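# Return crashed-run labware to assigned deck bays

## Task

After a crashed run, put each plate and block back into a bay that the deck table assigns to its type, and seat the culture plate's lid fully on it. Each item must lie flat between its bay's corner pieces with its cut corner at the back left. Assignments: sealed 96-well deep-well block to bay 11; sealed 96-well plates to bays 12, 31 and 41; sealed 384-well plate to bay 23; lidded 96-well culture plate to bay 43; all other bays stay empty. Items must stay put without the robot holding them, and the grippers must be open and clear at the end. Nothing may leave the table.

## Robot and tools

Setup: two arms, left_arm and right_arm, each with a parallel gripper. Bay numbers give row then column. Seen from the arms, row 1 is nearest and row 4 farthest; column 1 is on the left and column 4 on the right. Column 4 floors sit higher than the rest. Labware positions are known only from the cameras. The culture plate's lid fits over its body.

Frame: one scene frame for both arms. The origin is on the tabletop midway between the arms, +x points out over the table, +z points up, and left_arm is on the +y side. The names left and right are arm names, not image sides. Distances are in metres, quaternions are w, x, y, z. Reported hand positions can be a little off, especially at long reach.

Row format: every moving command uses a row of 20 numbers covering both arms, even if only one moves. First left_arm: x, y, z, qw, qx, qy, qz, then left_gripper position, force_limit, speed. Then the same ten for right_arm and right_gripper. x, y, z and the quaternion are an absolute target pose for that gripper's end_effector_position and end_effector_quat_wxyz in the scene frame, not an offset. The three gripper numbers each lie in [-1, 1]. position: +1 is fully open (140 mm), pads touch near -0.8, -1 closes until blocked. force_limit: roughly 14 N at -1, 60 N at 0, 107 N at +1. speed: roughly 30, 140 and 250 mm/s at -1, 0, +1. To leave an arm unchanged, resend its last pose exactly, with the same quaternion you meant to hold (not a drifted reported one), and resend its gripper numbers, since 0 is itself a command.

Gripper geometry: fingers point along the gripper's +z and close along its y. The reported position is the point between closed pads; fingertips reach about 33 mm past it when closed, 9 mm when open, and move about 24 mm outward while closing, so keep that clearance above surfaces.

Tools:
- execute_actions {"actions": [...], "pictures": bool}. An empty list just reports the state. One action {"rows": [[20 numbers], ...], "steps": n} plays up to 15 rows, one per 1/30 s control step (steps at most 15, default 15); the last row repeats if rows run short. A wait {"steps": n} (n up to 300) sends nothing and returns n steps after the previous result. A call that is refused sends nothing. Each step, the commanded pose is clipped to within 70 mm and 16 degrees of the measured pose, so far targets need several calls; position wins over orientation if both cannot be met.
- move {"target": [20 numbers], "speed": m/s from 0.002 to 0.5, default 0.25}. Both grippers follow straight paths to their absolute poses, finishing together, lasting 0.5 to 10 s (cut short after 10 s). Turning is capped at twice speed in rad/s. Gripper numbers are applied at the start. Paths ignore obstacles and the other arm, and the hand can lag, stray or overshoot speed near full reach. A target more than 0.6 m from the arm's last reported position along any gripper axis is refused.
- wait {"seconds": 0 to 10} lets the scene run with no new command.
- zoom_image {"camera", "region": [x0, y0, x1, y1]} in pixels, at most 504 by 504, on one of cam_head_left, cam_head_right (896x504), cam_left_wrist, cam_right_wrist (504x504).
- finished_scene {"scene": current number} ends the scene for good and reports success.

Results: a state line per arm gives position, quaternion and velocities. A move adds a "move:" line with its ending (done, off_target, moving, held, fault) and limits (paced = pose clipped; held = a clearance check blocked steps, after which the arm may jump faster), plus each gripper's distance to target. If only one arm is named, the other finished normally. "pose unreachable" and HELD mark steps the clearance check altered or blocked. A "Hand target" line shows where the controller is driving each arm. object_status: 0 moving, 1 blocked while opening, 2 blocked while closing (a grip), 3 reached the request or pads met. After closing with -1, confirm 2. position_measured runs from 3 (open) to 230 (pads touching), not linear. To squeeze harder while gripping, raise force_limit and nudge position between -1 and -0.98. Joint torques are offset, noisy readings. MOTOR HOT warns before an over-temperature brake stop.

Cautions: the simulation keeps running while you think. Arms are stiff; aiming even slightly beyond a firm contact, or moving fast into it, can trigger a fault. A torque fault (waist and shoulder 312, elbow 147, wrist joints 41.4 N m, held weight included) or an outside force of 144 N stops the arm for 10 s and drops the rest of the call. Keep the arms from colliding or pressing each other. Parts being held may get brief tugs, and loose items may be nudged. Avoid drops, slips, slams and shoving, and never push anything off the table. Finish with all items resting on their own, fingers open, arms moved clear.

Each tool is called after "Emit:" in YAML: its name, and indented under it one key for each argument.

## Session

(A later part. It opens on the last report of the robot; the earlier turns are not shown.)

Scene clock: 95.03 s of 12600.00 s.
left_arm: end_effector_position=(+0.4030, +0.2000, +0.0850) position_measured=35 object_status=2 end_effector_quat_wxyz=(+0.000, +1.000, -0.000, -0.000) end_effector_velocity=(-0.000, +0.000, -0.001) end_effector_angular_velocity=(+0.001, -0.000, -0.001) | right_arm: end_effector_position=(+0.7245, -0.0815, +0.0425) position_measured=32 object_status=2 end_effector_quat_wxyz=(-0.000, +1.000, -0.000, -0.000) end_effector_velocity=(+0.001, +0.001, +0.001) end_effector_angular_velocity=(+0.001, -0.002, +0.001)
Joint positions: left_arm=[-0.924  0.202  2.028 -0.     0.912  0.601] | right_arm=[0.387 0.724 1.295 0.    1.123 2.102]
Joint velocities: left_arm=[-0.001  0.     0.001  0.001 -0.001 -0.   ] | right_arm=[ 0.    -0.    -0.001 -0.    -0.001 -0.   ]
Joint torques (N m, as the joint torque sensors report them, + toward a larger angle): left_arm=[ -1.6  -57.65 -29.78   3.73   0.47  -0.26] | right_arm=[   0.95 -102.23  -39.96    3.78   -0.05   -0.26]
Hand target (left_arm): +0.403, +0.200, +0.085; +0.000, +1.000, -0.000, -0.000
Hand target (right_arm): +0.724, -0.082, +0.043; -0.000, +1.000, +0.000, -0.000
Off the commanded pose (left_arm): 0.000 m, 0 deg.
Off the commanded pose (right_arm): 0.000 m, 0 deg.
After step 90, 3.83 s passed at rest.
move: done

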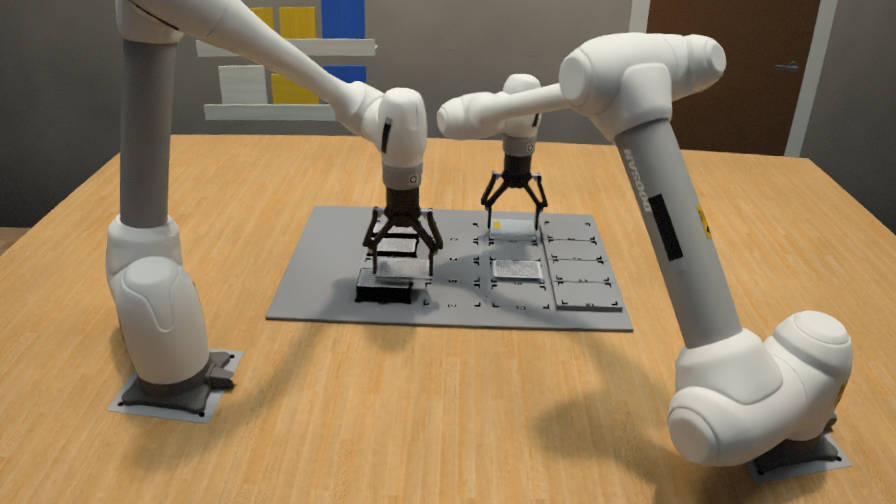

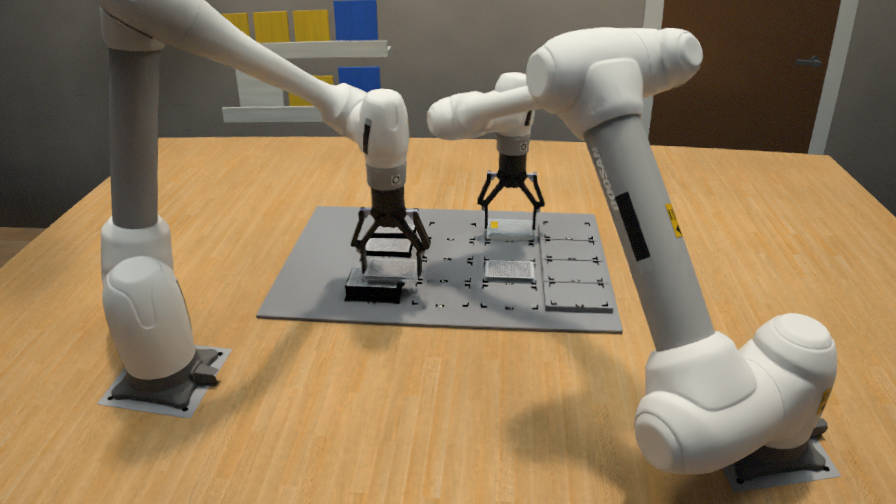

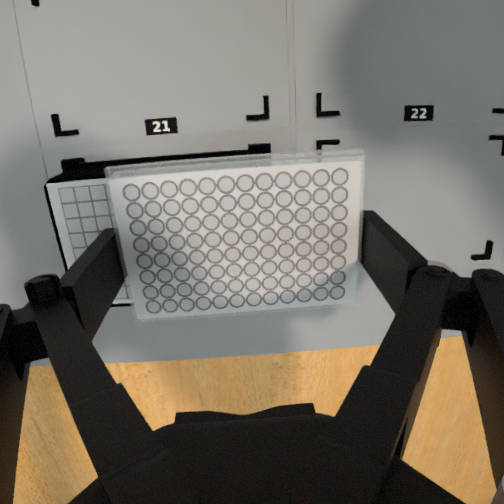

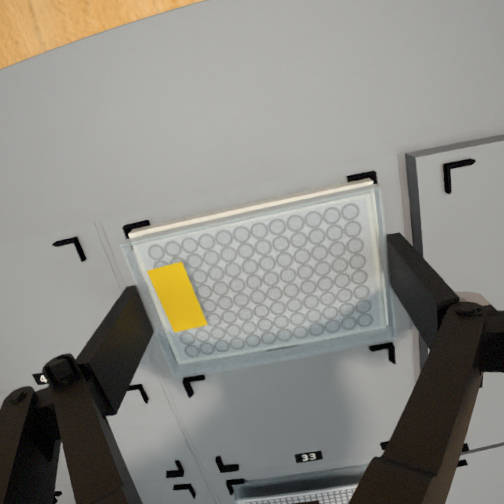

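Looks good; try down.

Emit:
move:
  target: [0.403,0.17,0.085,0,1,0,0,-1,-0.3,-0.8,0.7247,-0.0817,0.039,0,1,0,0,0.68,-0.5,-1]
  speed: 0.04

Emit:
zoom_image:
  camera: "cam_right_wrist"
  region: [100,160,420,400]

Scene clock: 104.53 s of 12600.00 s.
left_arm: end_effector_position=(+0.4030, +0.1701, +0.0850) position_measured=35 object_status=2 end_effector_quat_wxyz=(+0.000, +1.000, -0.000, +0.000) end_effector_velocity=(-0.001, -0.001, -0.000) end_effector_angular_velocity=(-0.000, +0.001, +0.000) | right_arm: end_effector_position=(+0.7247, -0.0817, +0.0390) position_measured=32 object_status=2 end_effector_quat_wxyz=(-0.000, +1.000, +0.000, +0.000) end_effector_velocity=(-0.000, +0.000, +0.000) end_effector_angular_velocity=(-0.000, -0.000, +0.001)
Joint positions: left_arm=[-0.953  0.236  1.984 -0.     0.922  0.572] | right_arm=[0.387 0.726 1.297 0.    1.118 2.102]
Joint velocities: left_arm=[-0.001  0.001 -0.001 -0.001 -0.    -0.001] | right_arm=[ 0. -0.  0. -0. -0. -0.]
Joint torques (N m, as the joint torque sensors report them, + toward a larger angle): left_arm=[ -0.31 -60.15 -30.55   3.72   0.34  -0.18] | right_arm=[  -0.84 -105.59  -37.13    4.08   -0.24   -0.39]
Hand target (left_arm): +0.403, +0.170, +0.085; +0.000, +1.000, +0.000, -0.000
Hand target (right_arm): +0.725, -0.082, +0.039; -0.000, +1.000, +0.000, -0.000
Off the commanded pose (left_arm): 0.000 m, 0 deg.
Off the commanded pose (right_arm): 0.000 m, 0 deg.
After step 90, 5.47 s passed at rest.
move: done

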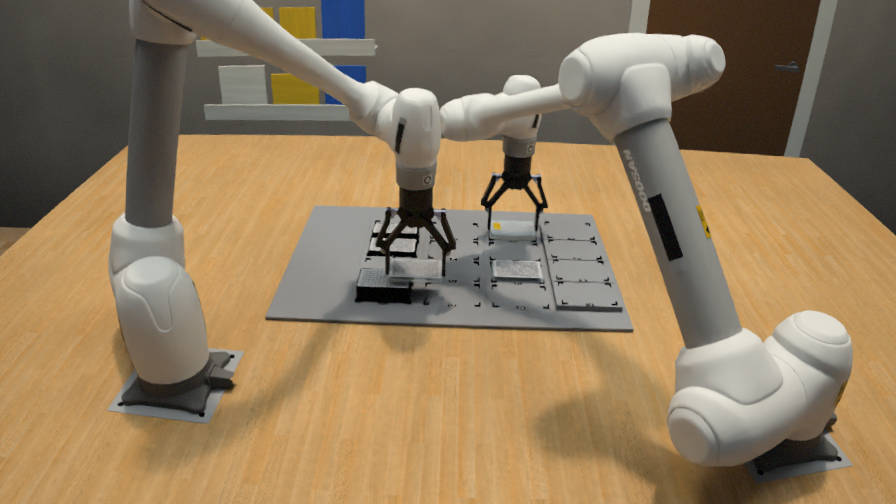

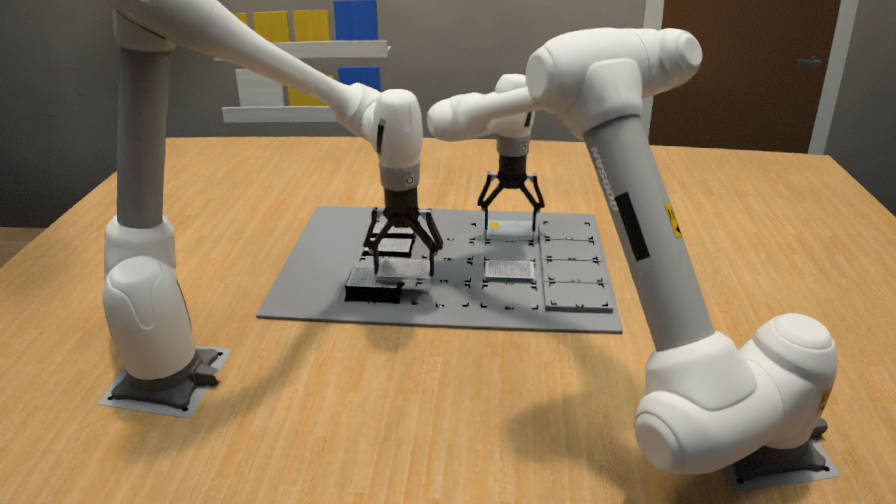

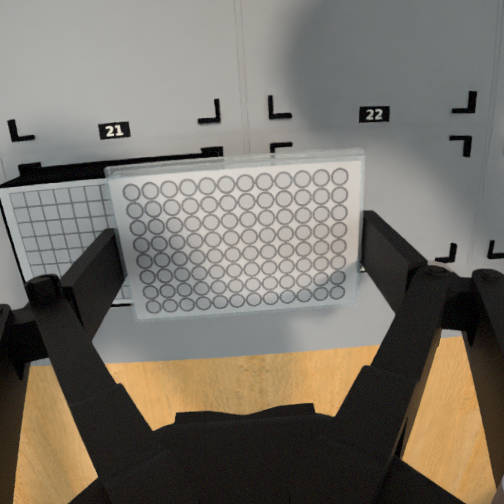

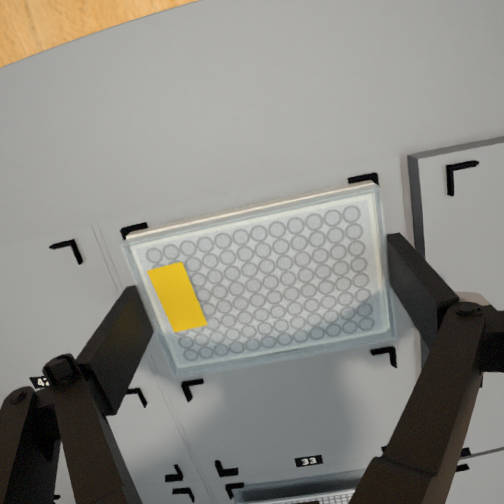

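Region (100, 160, 420, 400) of cam_right_wrist's 504x504 image, scaled by 1.575, with more detail than that image has; it fills the top 378 rows of this view, and the rest is white.

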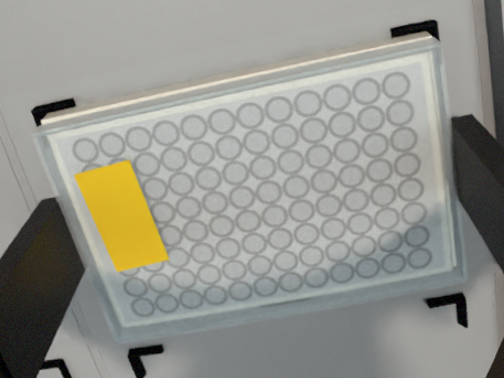

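Emit:
execute_actions:
  actions:
    - {"rows":[[0.403,0.17,0.085,0,1,0,0,-1,-0.3,-0.8,0.7247,-0.0817,0.038,0,1,0,0,0.68,-0.5,-1],[0.403,0.17,0.085,0,1,0,0,-1,-0.3,-0.8,0.7247,-0.0817,0.037,0,1,0,0,0.68,-0.5,-1],[0.403,0.17,0.085,0,1,0,0,-1,-0.3,-0.8,0.7247,-0.0817,0.0355,0,1,0,0,0.68,-0.5,-1]],"steps":12}
  pictures: false

Emit:
execute_actions:
  actions:
    - {"rows":[[0.403,0.17,0.085,0,1,0,0,-1,-0.3,-0.8,0.7247,-0.0817,0.0355,0,1,0,0,0.9,-0.5,-0.5]],"steps":8}
  pictures: false

Emit:
move:
  target: [0.403,0.14,0.085,0,1,0,0,-1,-0.3,-0.8,0.7247,-0.0817,0.08,0,1,0,0,0.9,-0.5,-0.5]
  speed: 0.1

Emit:
move:
  target: [0.403,0.081,0.08,0,1,0,0,-1,-0.3,-0.8,0.65,-0.4,0.2,0,1,0,0,0.9,-0.5,-0.5]
  speed: 0.3

Emit:
move:
  target: [0.403,0.081,0.042,0,1,0,0,-1,-0.3,-0.8,0.65,-0.4,0.2,0,1,0,0,0.9,-0.5,-0.5]
  speed: 0.06

Emit:
zoom_image:
  camera: "cam_head_left"
  region: [380,200,570,320]

Scene clock: 119.47 s of 12600.00 s.
left_arm: end_effector_position=(+0.4030, +0.1700, +0.0850) position_measured=35 object_status=2 end_effector_quat_wxyz=(+0.000, +1.000, +0.000, -0.000) end_effector_velocity=(+0.000, -0.001, +0.000) end_effector_angular_velocity=(-0.001, -0.000, +0.001) | right_arm: end_effector_position=(+0.7248, -0.0817, +0.0358) position_measured=32 object_status=2 end_effector_quat_wxyz=(-0.000, +1.000, +0.000, +0.000) end_effector_velocity=(-0.001, +0.000, -0.001) end_effector_angular_velocity=(+0.000, +0.001, +0.000)
Joint positions: left_arm=[-0.953  0.236  1.984 -0.     0.922  0.572] | right_arm=[0.386 0.729 1.299 0.    1.113 2.102]
Joint velocities: left_arm=[ 0.     0.    -0.001 -0.    -0.    -0.   ] | right_arm=[ 0.001  0.     0.001  0.001 -0.001  0.   ]
Joint torques (N m, as the joint torque sensors report them, + toward a larger angle): left_arm=[ -1.35 -61.6  -29.63   3.6    0.22  -0.39] | right_arm=[ -0.28 -76.73 -25.51   3.56  -2.52  -0.04]
Hand target (left_arm): +0.403, +0.170, +0.085; +0.000, +1.000, -0.000, -0.000
Hand target (right_arm): +0.725, -0.082, +0.036; -0.000, +1.000, +0.000, -0.000
Off the commanded pose (left_arm): 0.000 m, 0 deg.
Off the commanded pose (right_arm): 0.000 m, 0 deg.
Steps of this call (steps 1 to 90: nothing new was sent; then 11.53 s passed at rest; steps 91 to 102: all 12 steps of this action). Readings (end_effector_position | what the end effector reports):
91: left_arm (+0.4030, +0.1700, +0.0850) | right_arm (+0.7247, -0.0817, +0.0390) | left_arm position_measured=35 object_status=2 | right_arm position_measured=32 object_status=2
92: left_arm (+0.4030, +0.1700, +0.0850) | right_arm (+0.7247, -0.0817, +0.0386) | left_arm position_measured=35 object_status=2 | right_arm position_measured=32 object_status=2
94: left_arm (+0.4030, +0.1700, +0.0850) | right_arm (+0.7247, -0.0817, +0.0371) | left_arm position_measured=35 object_status=2 | right_arm position_measured=32 object_status=2
98: left_arm (+0.4030, +0.1700, +0.0850) | right_arm (+0.7248, -0.0817, +0.0360) | left_arm position_measured=35 object_status=2 | right_arm position_measured=32 object_status=2
102: the state above

Scene clock: 119.73 s of 12600.00 s.
left_arm: end_effector_position=(+0.4030, +0.1700, +0.0850) position_measured=35 object_status=2 end_effector_quat_wxyz=(+0.000, +1.000, +0.000, -0.000) end_effector_velocity=(+0.001, +0.000, +0.000) end_effector_angular_velocity=(-0.001, -0.001, +0.001) | right_arm: end_effector_position=(+0.7247, -0.0818, +0.0351) position_measured=16 object_status=0 end_effector_quat_wxyz=(+0.000, +1.000, +0.000, -0.000) end_effector_velocity=(+0.000, +0.000, +0.002) end_effector_angular_velocity=(+0.002, -0.002, -0.001)
Joint positions: left_arm=[-0.953  0.236  1.984 -0.     0.922  0.572] | right_arm=[ 0.386  0.729  1.3   -0.     1.113  2.102]
Joint velocities: left_arm=[ 0.001 -0.    -0.     0.    -0.001 -0.001] | right_arm=[-0.    -0.002 -0.     0.001  0.     0.   ]
Joint torques (N m, as the joint torque sensors report them, + toward a larger angle): left_arm=[ -1.53 -62.26 -30.18   3.67   0.38  -0.33] | right_arm=[   4.44 -105.8   -37.41    3.96   -0.35   -0.42]
Hand target (left_arm): +0.403, +0.170, +0.085; +0.000, +1.000, -0.000, -0.000
Hand target (right_arm): +0.725, -0.082, +0.035; -0.000, +1.000, +0.000, +0.000
Off the commanded pose (left_arm): 0.000 m, 0 deg.
Off the commanded pose (right_arm): 0.000 m, 0 deg.
Steps of this call (steps 1 to 8: all 8 steps of this action). Readings (end_effector_position | what the end effector reports):
1: left_arm (+0.4030, +0.1700, +0.0850) | right_arm (+0.7248, -0.0817, +0.0358) | left_arm position_measured=35 object_status=2 | right_arm position_measured=32 object_status=0
2: left_arm (+0.4030, +0.1700, +0.0850) | right_arm (+0.7247, -0.0817, +0.0354) | left_arm position_measured=35 object_status=2 | right_arm position_measured=32 object_status=0
4: left_arm (+0.4030, +0.1700, +0.0850) | right_arm (+0.7245, -0.0818, +0.0350) | left_arm position_measured=35 object_status=2 | right_arm position_measured=20 object_status=0
8: the state above

Scene clock: 120.77 s of 12600.00 s.
left_arm: end_effector_position=(+0.4030, +0.1400, +0.0850) position_measured=35 object_status=2 end_effector_quat_wxyz=(+0.000, +1.000, +0.000, -0.000) end_effector_velocity=(+0.000, -0.000, +0.001) end_effector_angular_velocity=(+0.002, -0.001, -0.001) | right_arm: end_effector_position=(+0.7248, -0.0817, +0.0799) position_measured=16 object_status=3 end_effector_quat_wxyz=(+0.000, +1.000, +0.000, -0.000) end_effector_velocity=(+0.001, +0.000, +0.002) end_effector_angular_velocity=(+0.001, -0.002, -0.001)
Joint positions: left_arm=[-0.98   0.27   1.938 -0.     0.934  0.546] | right_arm=[ 0.386  0.698  1.267 -0.     1.176  2.102]
Joint velocities: left_arm=[-0.001  0.001 -0.002  0.002  0.002 -0.001] | right_arm=[-0.001 -0.001 -0.003  0.     0.001 -0.   ]
Joint torques (N m, as the joint torque sensors report them, + toward a larger angle): left_arm=[ -1.69 -63.56 -30.56   3.69   0.28   0.06] | right_arm=[   0.12 -105.63  -38.4     4.33    0.51   -0.28]
Hand target (left_arm): +0.403, +0.140, +0.085; +0.000, +1.000, +0.000, -0.000
Hand target (right_arm): +0.725, -0.082, +0.080; +0.000, +1.000, -0.000, +0.000
Off the commanded pose (left_arm): 0.000 m, 0 deg.
Off the commanded pose (right_arm): 0.000 m, 0 deg.
move: done

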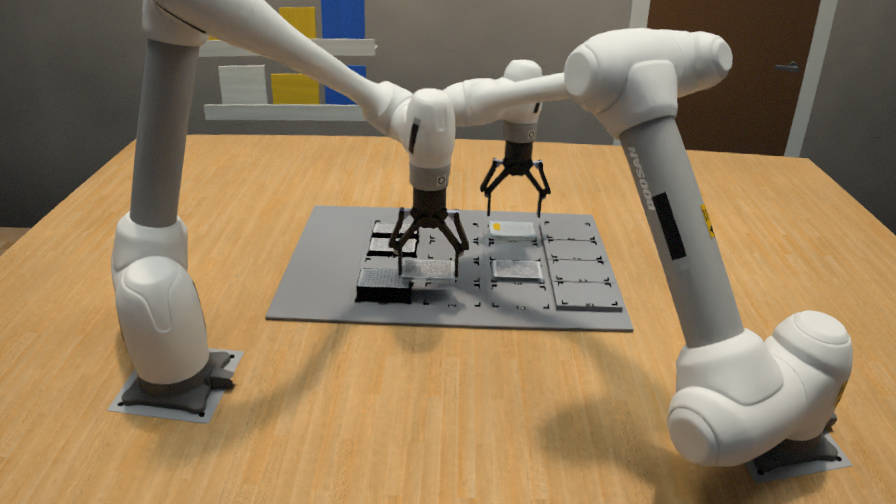

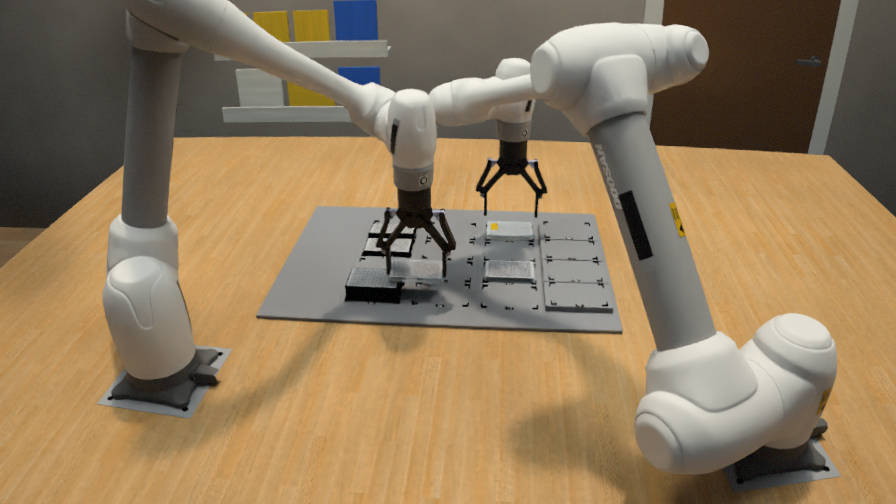

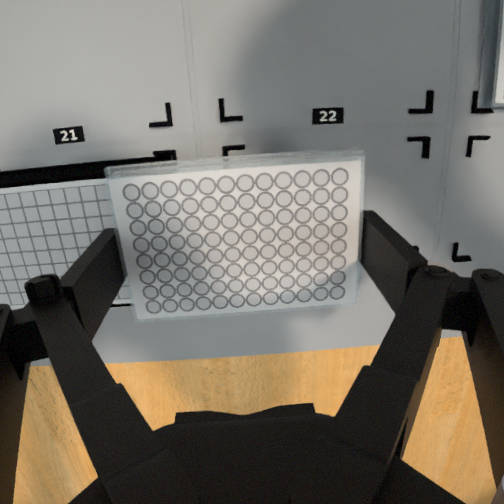

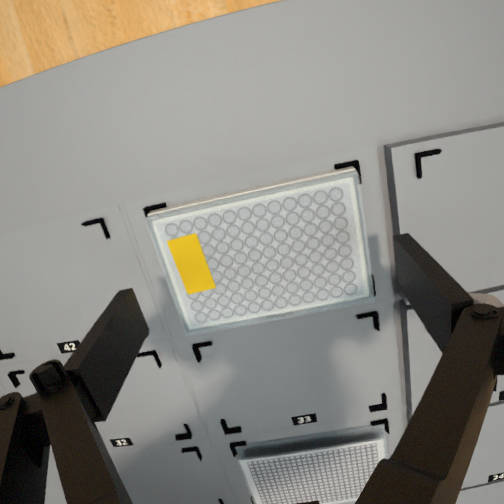

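Scene clock: 122.43 s of 12600.00 s.
left_arm: end_effector_position=(+0.4029, +0.0810, +0.0801) position_measured=35 object_status=2 end_effector_quat_wxyz=(+0.000, +1.000, +0.000, -0.000) end_effector_velocity=(+0.000, -0.000, +0.000) end_effector_angular_velocity=(-0.000, -0.001, -0.001) | right_arm: end_effector_position=(+0.6505, -0.4001, +0.2002) position_measured=16 object_status=3 end_effector_quat_wxyz=(+0.000, +1.000, +0.000, -0.000) end_effector_velocity=(-0.000, -0.000, -0.000) end_effector_angular_velocity=(+0.000, +0.001, +0.000)
Joint positions: left_arm=[-1.026  0.343  1.845 -0.     0.953  0.5  ] | right_arm=[ 0.053  0.326  1.625 -0.     1.192  1.768]
Joint velocities: left_arm=[-0. -0. -0.  0.  0.  0.] | right_arm=[-0.001  0.     0.001  0.     0.    -0.001]
Joint torques (N m, as the joint torque sensors report them, + toward a larger angle): left_arm=[ -1.37 -73.85 -31.02   3.77   0.4   -0.32] | right_arm=[  0.21 -71.23 -40.18   3.79   0.18  -0.42]
Hand target (left_arm): +0.403, +0.081, +0.080; +0.000, +1.000, +0.000, -0.000
Hand target (right_arm): +0.650, -0.400, +0.200; +0.000, +1.000, -0.000, -0.000
Off the commanded pose (left_arm): 0.000 m, 0 deg.
Off the commanded pose (right_arm): 0.001 m, 0 deg.
move: done

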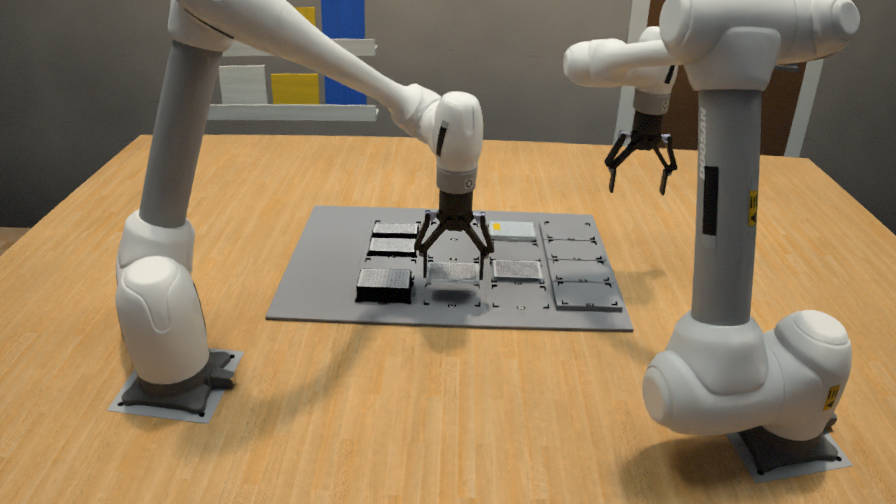

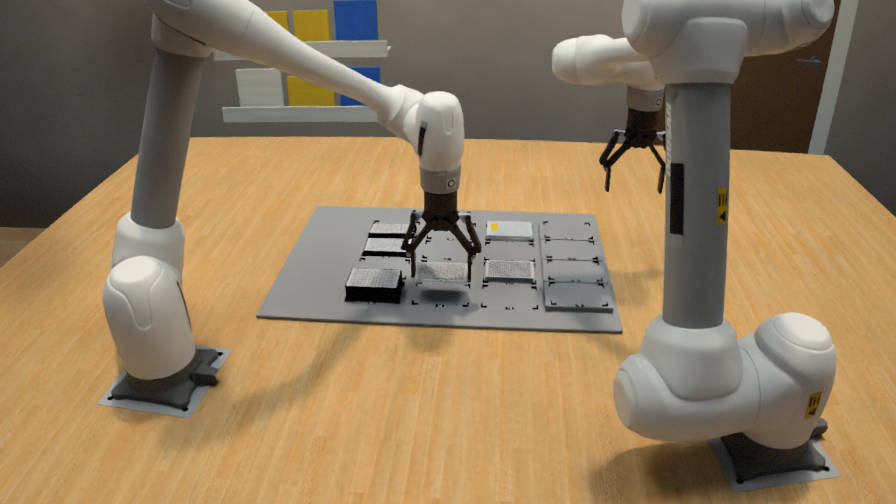

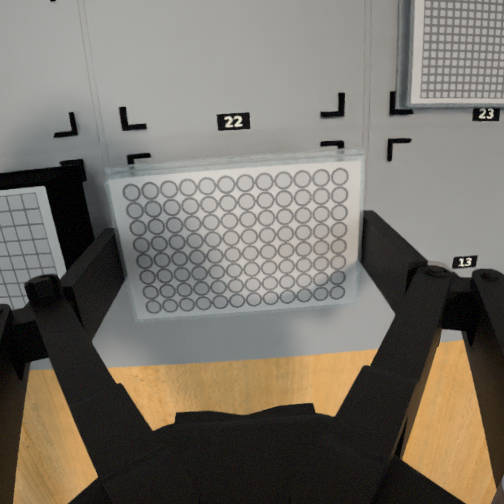

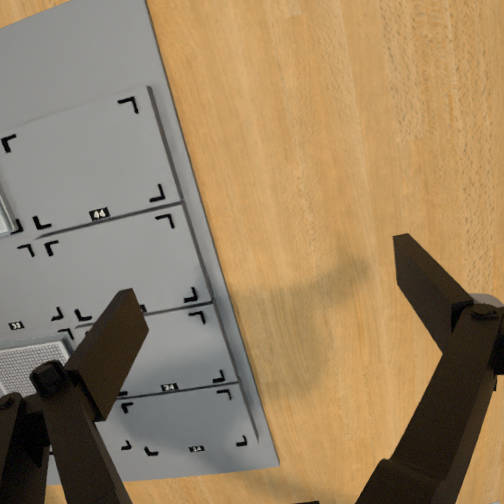

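Scene clock: 123.40 s of 12600.00 s.
left_arm: end_effector_position=(+0.4030, +0.0809, +0.0420) position_measured=35 object_status=2 end_effector_quat_wxyz=(+0.000, +1.000, -0.000, -0.000) end_effector_velocity=(-0.000, -0.000, -0.001) end_effector_angular_velocity=(-0.000, +0.001, +0.001) | right_arm: end_effector_position=(+0.6500, -0.4000, +0.2000) position_measured=16 object_status=3 end_effector_quat_wxyz=(-0.000, +1.000, +0.000, -0.000) end_effector_velocity=(-0.000, -0.000, -0.001) end_effector_angular_velocity=(+0.001, +0.001, -0.001)
Joint positions: left_arm=[-1.026  0.382  1.873 -0.     0.887  0.5  ] | right_arm=[0.053 0.325 1.626 0.    1.191 1.768]
Joint velocities: left_arm=[ 0.     0.001  0.    -0.001 -0.001 -0.   ] | right_arm=[-0.001  0.     0.001  0.001 -0.     0.   ]
Joint torques (N m, as the joint torque sensors report them, + toward a larger angle): left_arm=[ -0.28 -76.96 -29.09   3.63   0.36  -0.21] | right_arm=[  3.57 -72.6  -40.26   4.58  -0.38  -0.02]
Hand target (left_arm): +0.403, +0.081, +0.042; +0.000, +1.000, -0.000, -0.000
Hand target (right_arm): +0.650, -0.400, +0.200; -0.000, +1.000, +0.000, +0.000
Off the commanded pose (left_arm): 0.000 m, 0 deg.
Off the commanded pose (right_arm): 0.000 m, 0 deg.
move: done

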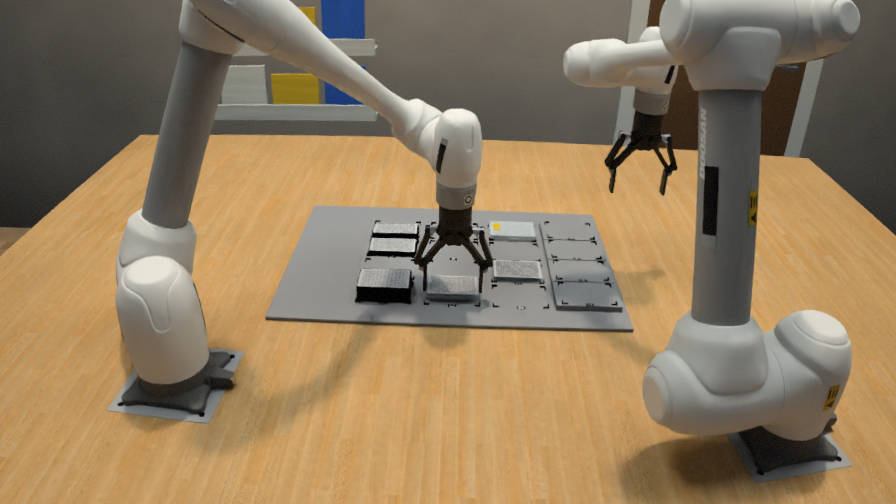

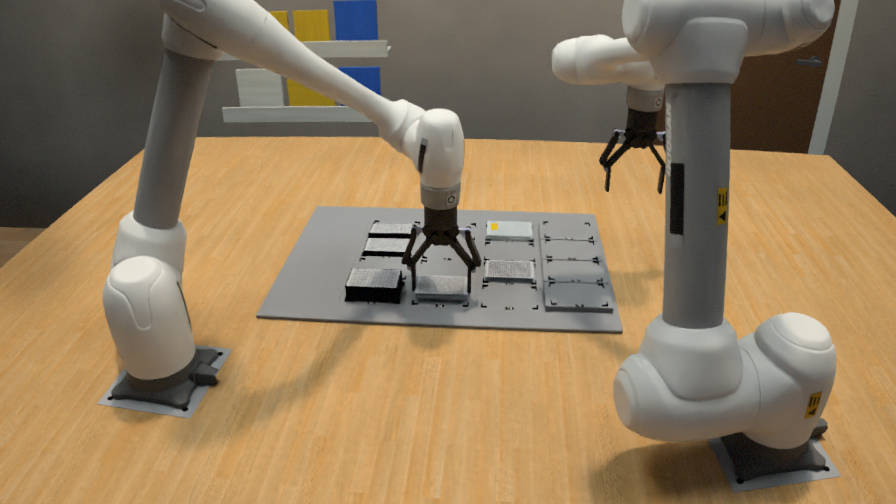

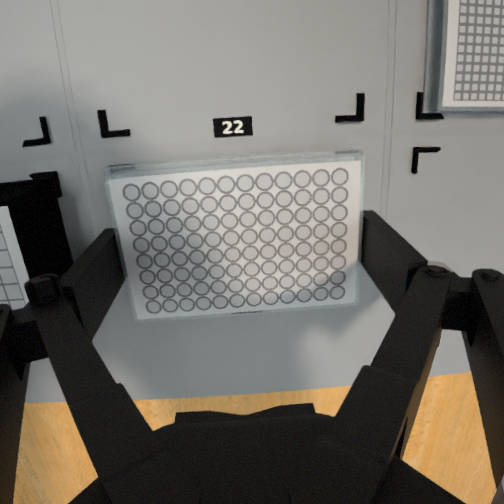

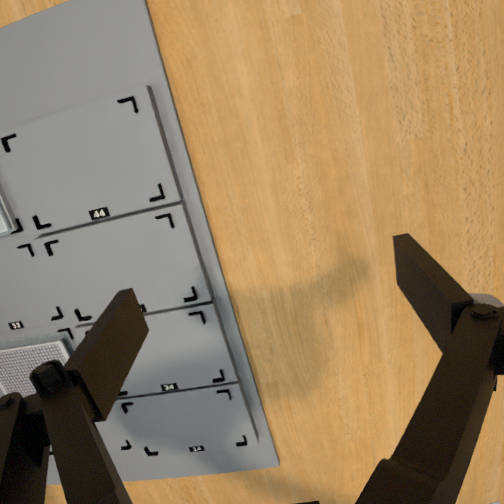

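Region (380, 200, 570, 320) of cam_head_left's 896x504 image, scaled by 2.653, with more detail than that image has; it fills the top 318 rows of this view, and the rest is white.

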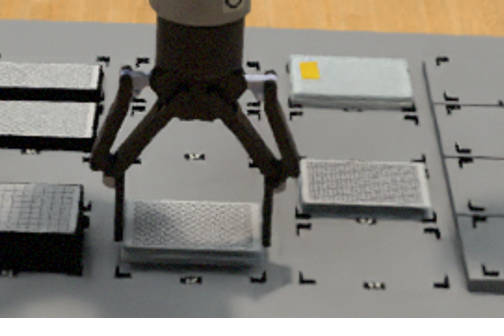

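Emit:
move:
  target: [0.398,0.0803,0.0355,0,1,-0.003,0,-1,-0.3,-0.8,0.65,-0.4,0.2,0,1,0,0,0.9,-0.5,-0.5]
  speed: 0.03

Emit:
zoom_image:
  camera: "cam_left_wrist"
  region: [80,120,400,350]

Scene clock: 128.47 s of 12600.00 s.
left_arm: end_effector_position=(+0.3980, +0.0803, +0.0355) position_measured=35 object_status=2 end_effector_quat_wxyz=(+0.000, +1.000, -0.003, -0.000) end_effector_velocity=(-0.000, -0.000, -0.000) end_effector_angular_velocity=(-0.001, -0.000, -0.001) | right_arm: end_effector_position=(+0.6500, -0.4000, +0.2000) position_measured=16 object_status=3 end_effector_quat_wxyz=(-0.000, +1.000, -0.000, -0.000) end_effector_velocity=(-0.001, +0.000, -0.000) end_effector_angular_velocity=(+0.000, +0.001, +0.000)
Joint positions: left_arm=[-1.033  0.386  1.881 -0.     0.874  0.498] | right_arm=[0.053 0.325 1.626 0.    1.191 1.768]
Joint velocities: left_arm=[-0.001  0.     0.    -0.    -0.002  0.001] | right_arm=[ 0.001 -0.     0.001  0.     0.     0.   ]
Joint torques (N m, as the joint torque sensors report them, + toward a larger angle): left_arm=[ -1.31 -75.78 -28.02   3.68   0.09  -0.23] | right_arm=[  0.18 -69.54 -40.44   3.87  -0.27  -0.29]
Hand target (left_arm): +0.398, +0.080, +0.035; +0.000, +1.000, -0.003, -0.000
Hand target (right_arm): +0.650, -0.400, +0.200; -0.000, +1.000, +0.000, +0.000
Off the commanded pose (left_arm): 0.000 m, 0 deg.
Off the commanded pose (right_arm): 0.000 m, 0 deg.
After step 90, 1.37 s passed at rest.
move: done

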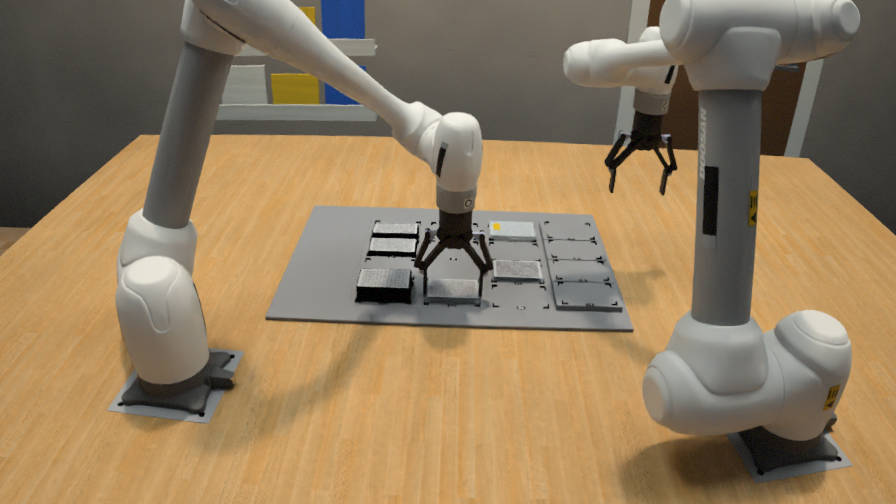

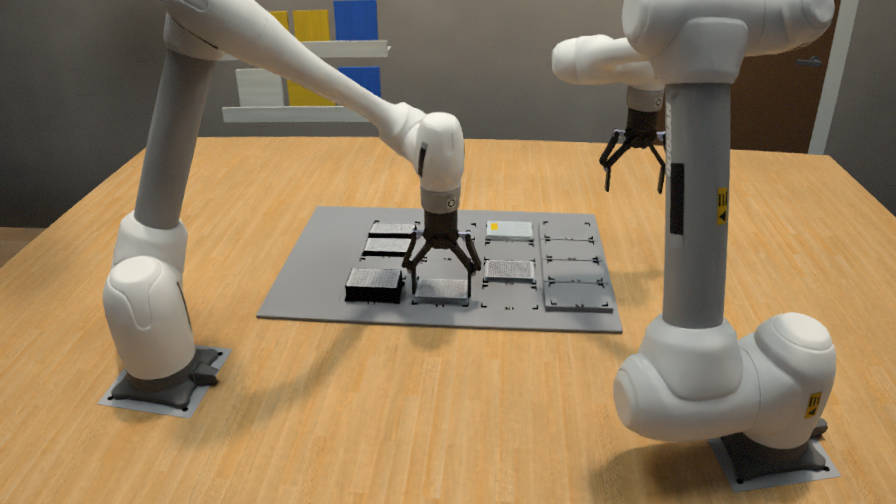

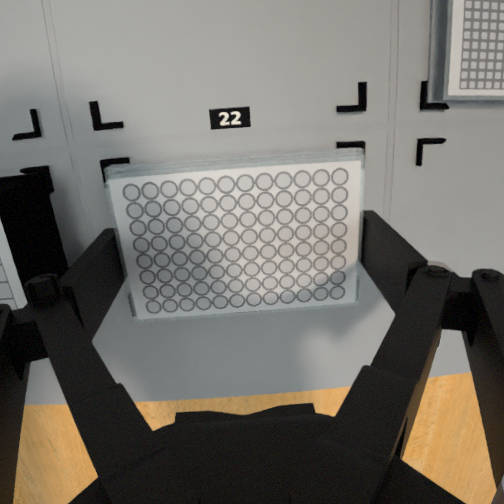

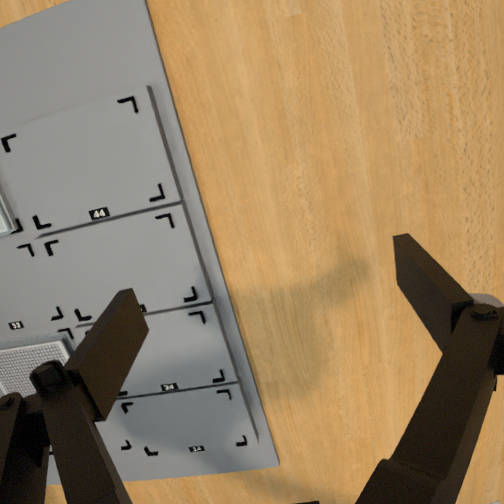

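Region (80, 120, 400, 350) of cam_left_wrist's 504x504 image, scaled by 1.575, with more detail than that image has; it fills the top 362 rows of this view, and the rest is white.

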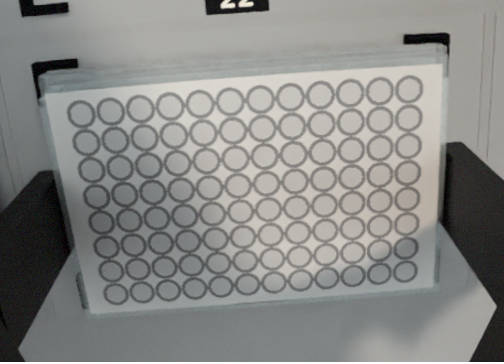

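Emit:
move:
  target: [0.3973,0.0812,0.032,0,1,-0.003,0,-1,-0.3,-0.8,0.65,-0.4,0.2,0,1,0,0,0.9,-0.5,-0.5]
  speed: 0.02

Emit:
zoom_image:
  camera: "cam_left_wrist"
  region: [80,120,400,350]

Scene clock: 132.23 s of 12600.00 s.
left_arm: end_effector_position=(+0.3973, +0.0812, +0.0320) position_measured=35 object_status=2 end_effector_quat_wxyz=(+0.000, +1.000, -0.003, -0.000) end_effector_velocity=(+0.000, -0.000, +0.000) end_effector_angular_velocity=(-0.002, -0.001, +0.001) | right_arm: end_effector_position=(+0.6500, -0.4000, +0.2000) position_measured=16 object_status=3 end_effector_quat_wxyz=(-0.000, +1.000, +0.000, +0.000) end_effector_velocity=(-0.000, +0.000, +0.000) end_effector_angular_velocity=(+0.000, -0.000, -0.000)
Joint positions: left_arm=[-1.033  0.389  1.886 -0.     0.867  0.498] | right_arm=[0.053 0.325 1.626 0.    1.191 1.768]
Joint velocities: left_arm=[ 0.    -0.     0.001 -0.    -0.002 -0.   ] | right_arm=[ 0. -0. -0.  0.  0.  0.]
Joint torques (N m, as the joint torque sensors report them, + toward a larger angle): left_arm=[ -1.36 -75.92 -27.89   3.47   0.44  -0.24] | right_arm=[  0.65 -69.76 -39.05   4.3   -0.08  -0.38]
Hand target (left_arm): +0.397, +0.081, +0.032; +0.000, +1.000, -0.003, -0.000
Hand target (right_arm): +0.650, -0.400, +0.200; -0.000, +1.000, +0.000, +0.000
Off the commanded pose (left_arm): 0.000 m, 0 deg.
Off the commanded pose (right_arm): 0.000 m, 0 deg.
After step 90, 0.07 s passed at rest.
move: done

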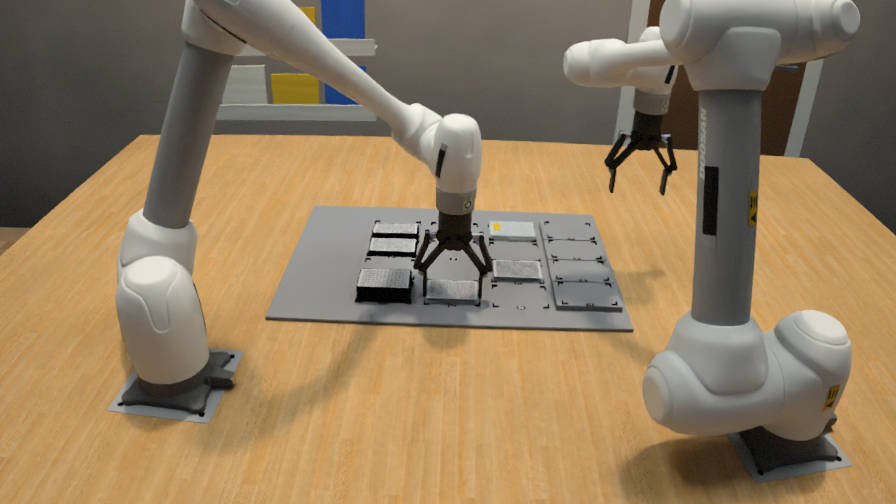

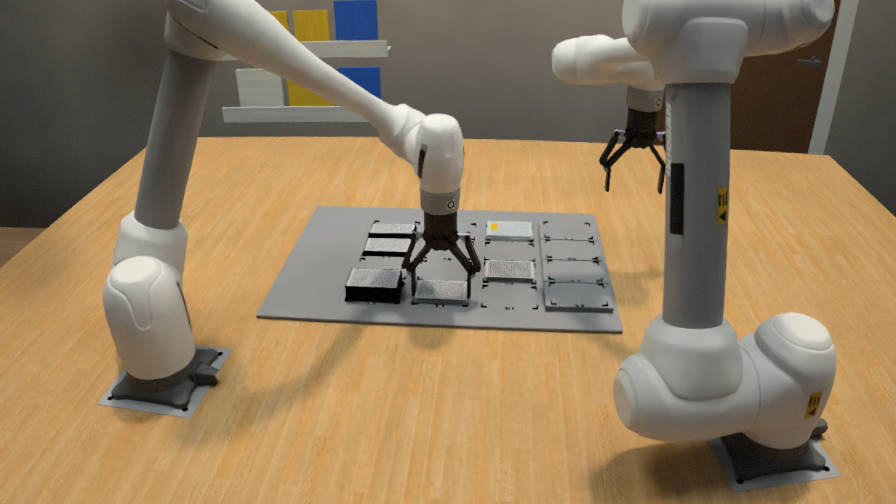

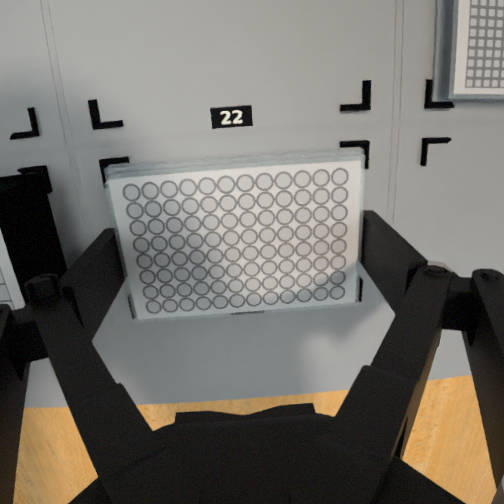

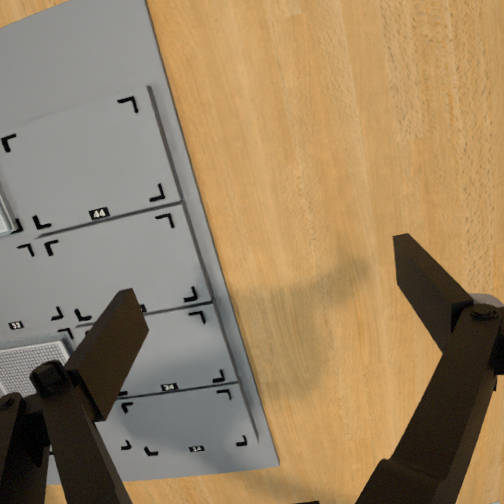

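Region (80, 120, 400, 350) of cam_left_wrist's 504x504 image, scaled by 1.575, with more detail than that image has; it fills the top 362 rows of this view, and the rest is white.

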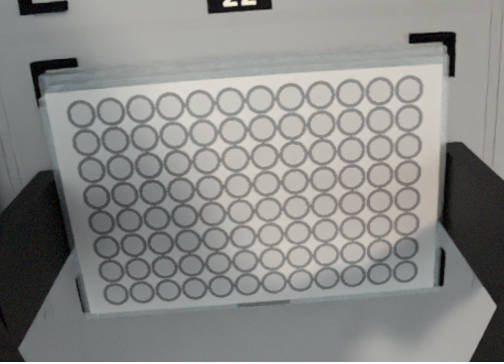

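Emit:
move:
  target: [0.397,0.081,0.029,0,1,-0.002,0,-1,-0.3,-0.8,0.65,-0.4,0.2,0,1,0,0,0.9,-0.5,-0.5]
  speed: 0.01

Emit:
zoom_image:
  camera: "cam_left_wrist"
  region: [80,120,400,350]

Scene clock: 136.83 s of 12600.00 s.
left_arm: end_effector_position=(+0.3971, +0.0810, +0.0291) position_measured=35 object_status=2 end_effector_quat_wxyz=(+0.000, +1.000, -0.002, +0.000) end_effector_velocity=(-0.000, -0.000, -0.001) end_effector_angular_velocity=(+0.000, -0.001, -0.002) | right_arm: end_effector_position=(+0.6500, -0.4000, +0.2000) position_measured=16 object_status=3 end_effector_quat_wxyz=(-0.000, +1.000, -0.000, +0.000) end_effector_velocity=(-0.000, -0.000, +0.000) end_effector_angular_velocity=(+0.000, +0.000, -0.001)
Joint positions: left_arm=[-1.034  0.392  1.888  0.     0.862  0.496] | right_arm=[0.053 0.325 1.626 0.    1.191 1.768]
Joint velocities: left_arm=[-0.001  0.001 -0.     0.001 -0.001  0.   ] | right_arm=[-0.001 -0.     0.     0.    -0.     0.   ]
Joint torques (N m, as the joint torque sensors report them, + toward a larger angle): left_arm=[ -4.7  -42.52 -11.44   1.19  -1.5   -0.72] | right_arm=[  2.02 -70.12 -40.45   4.45  -0.06   0.15]
Hand target (left_arm): +0.397, +0.081, +0.029; +0.000, +1.000, -0.002, -0.000
Hand target (right_arm): +0.650, -0.400, +0.200; -0.000, +1.000, +0.000, +0.000
Off the commanded pose (left_arm): 0.000 m, 0 deg.
Off the commanded pose (right_arm): 0.000 m, 0 deg.
After step 90, 0.90 s passed at rest.
move: done

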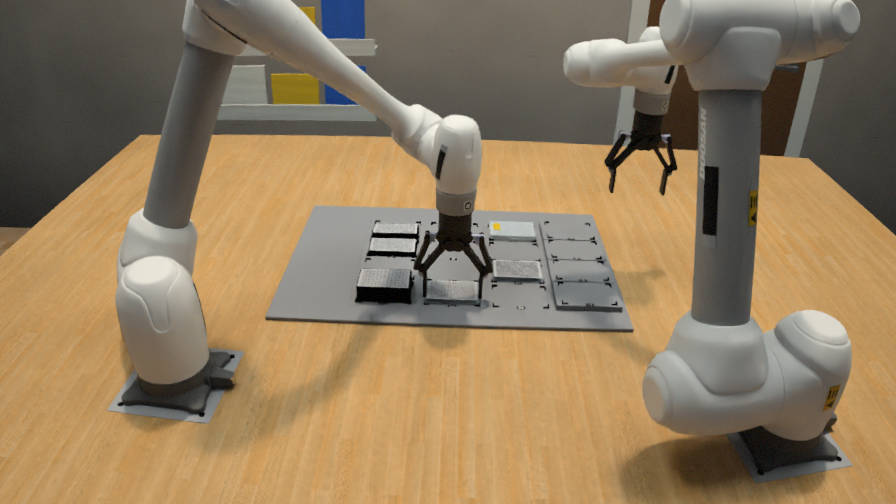

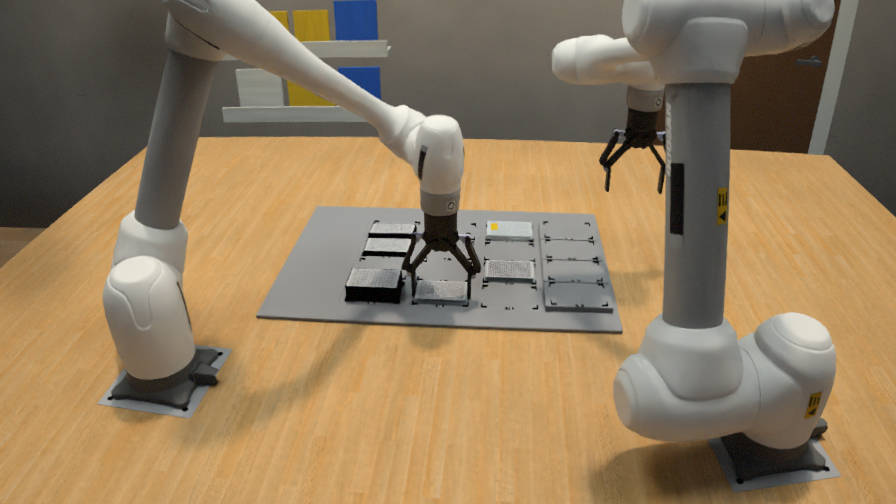

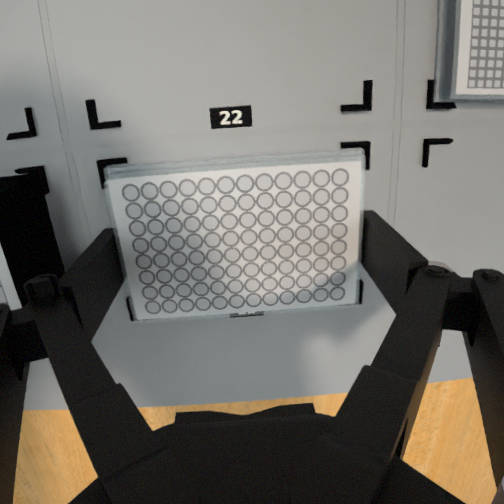

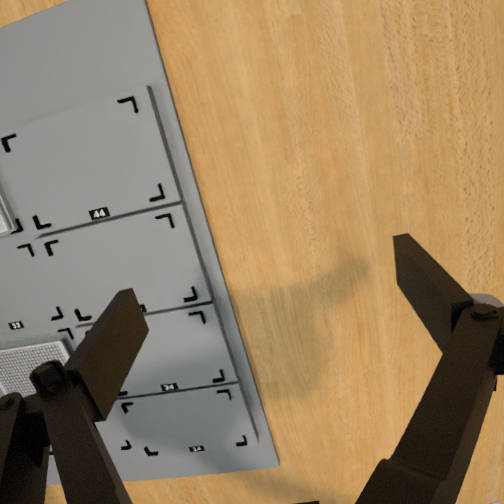

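Region (80, 120, 400, 350) of cam_left_wrist's 504x504 image, scaled by 1.575, with more detail than that image has; it fills the top 362 rows of this view, and the rest is white.

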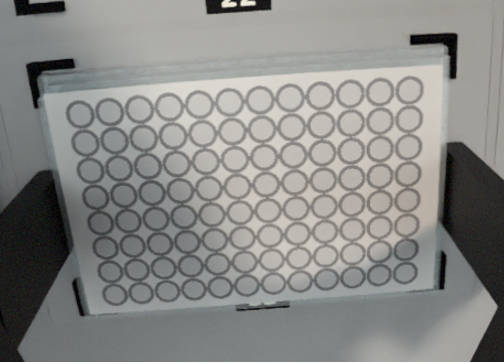

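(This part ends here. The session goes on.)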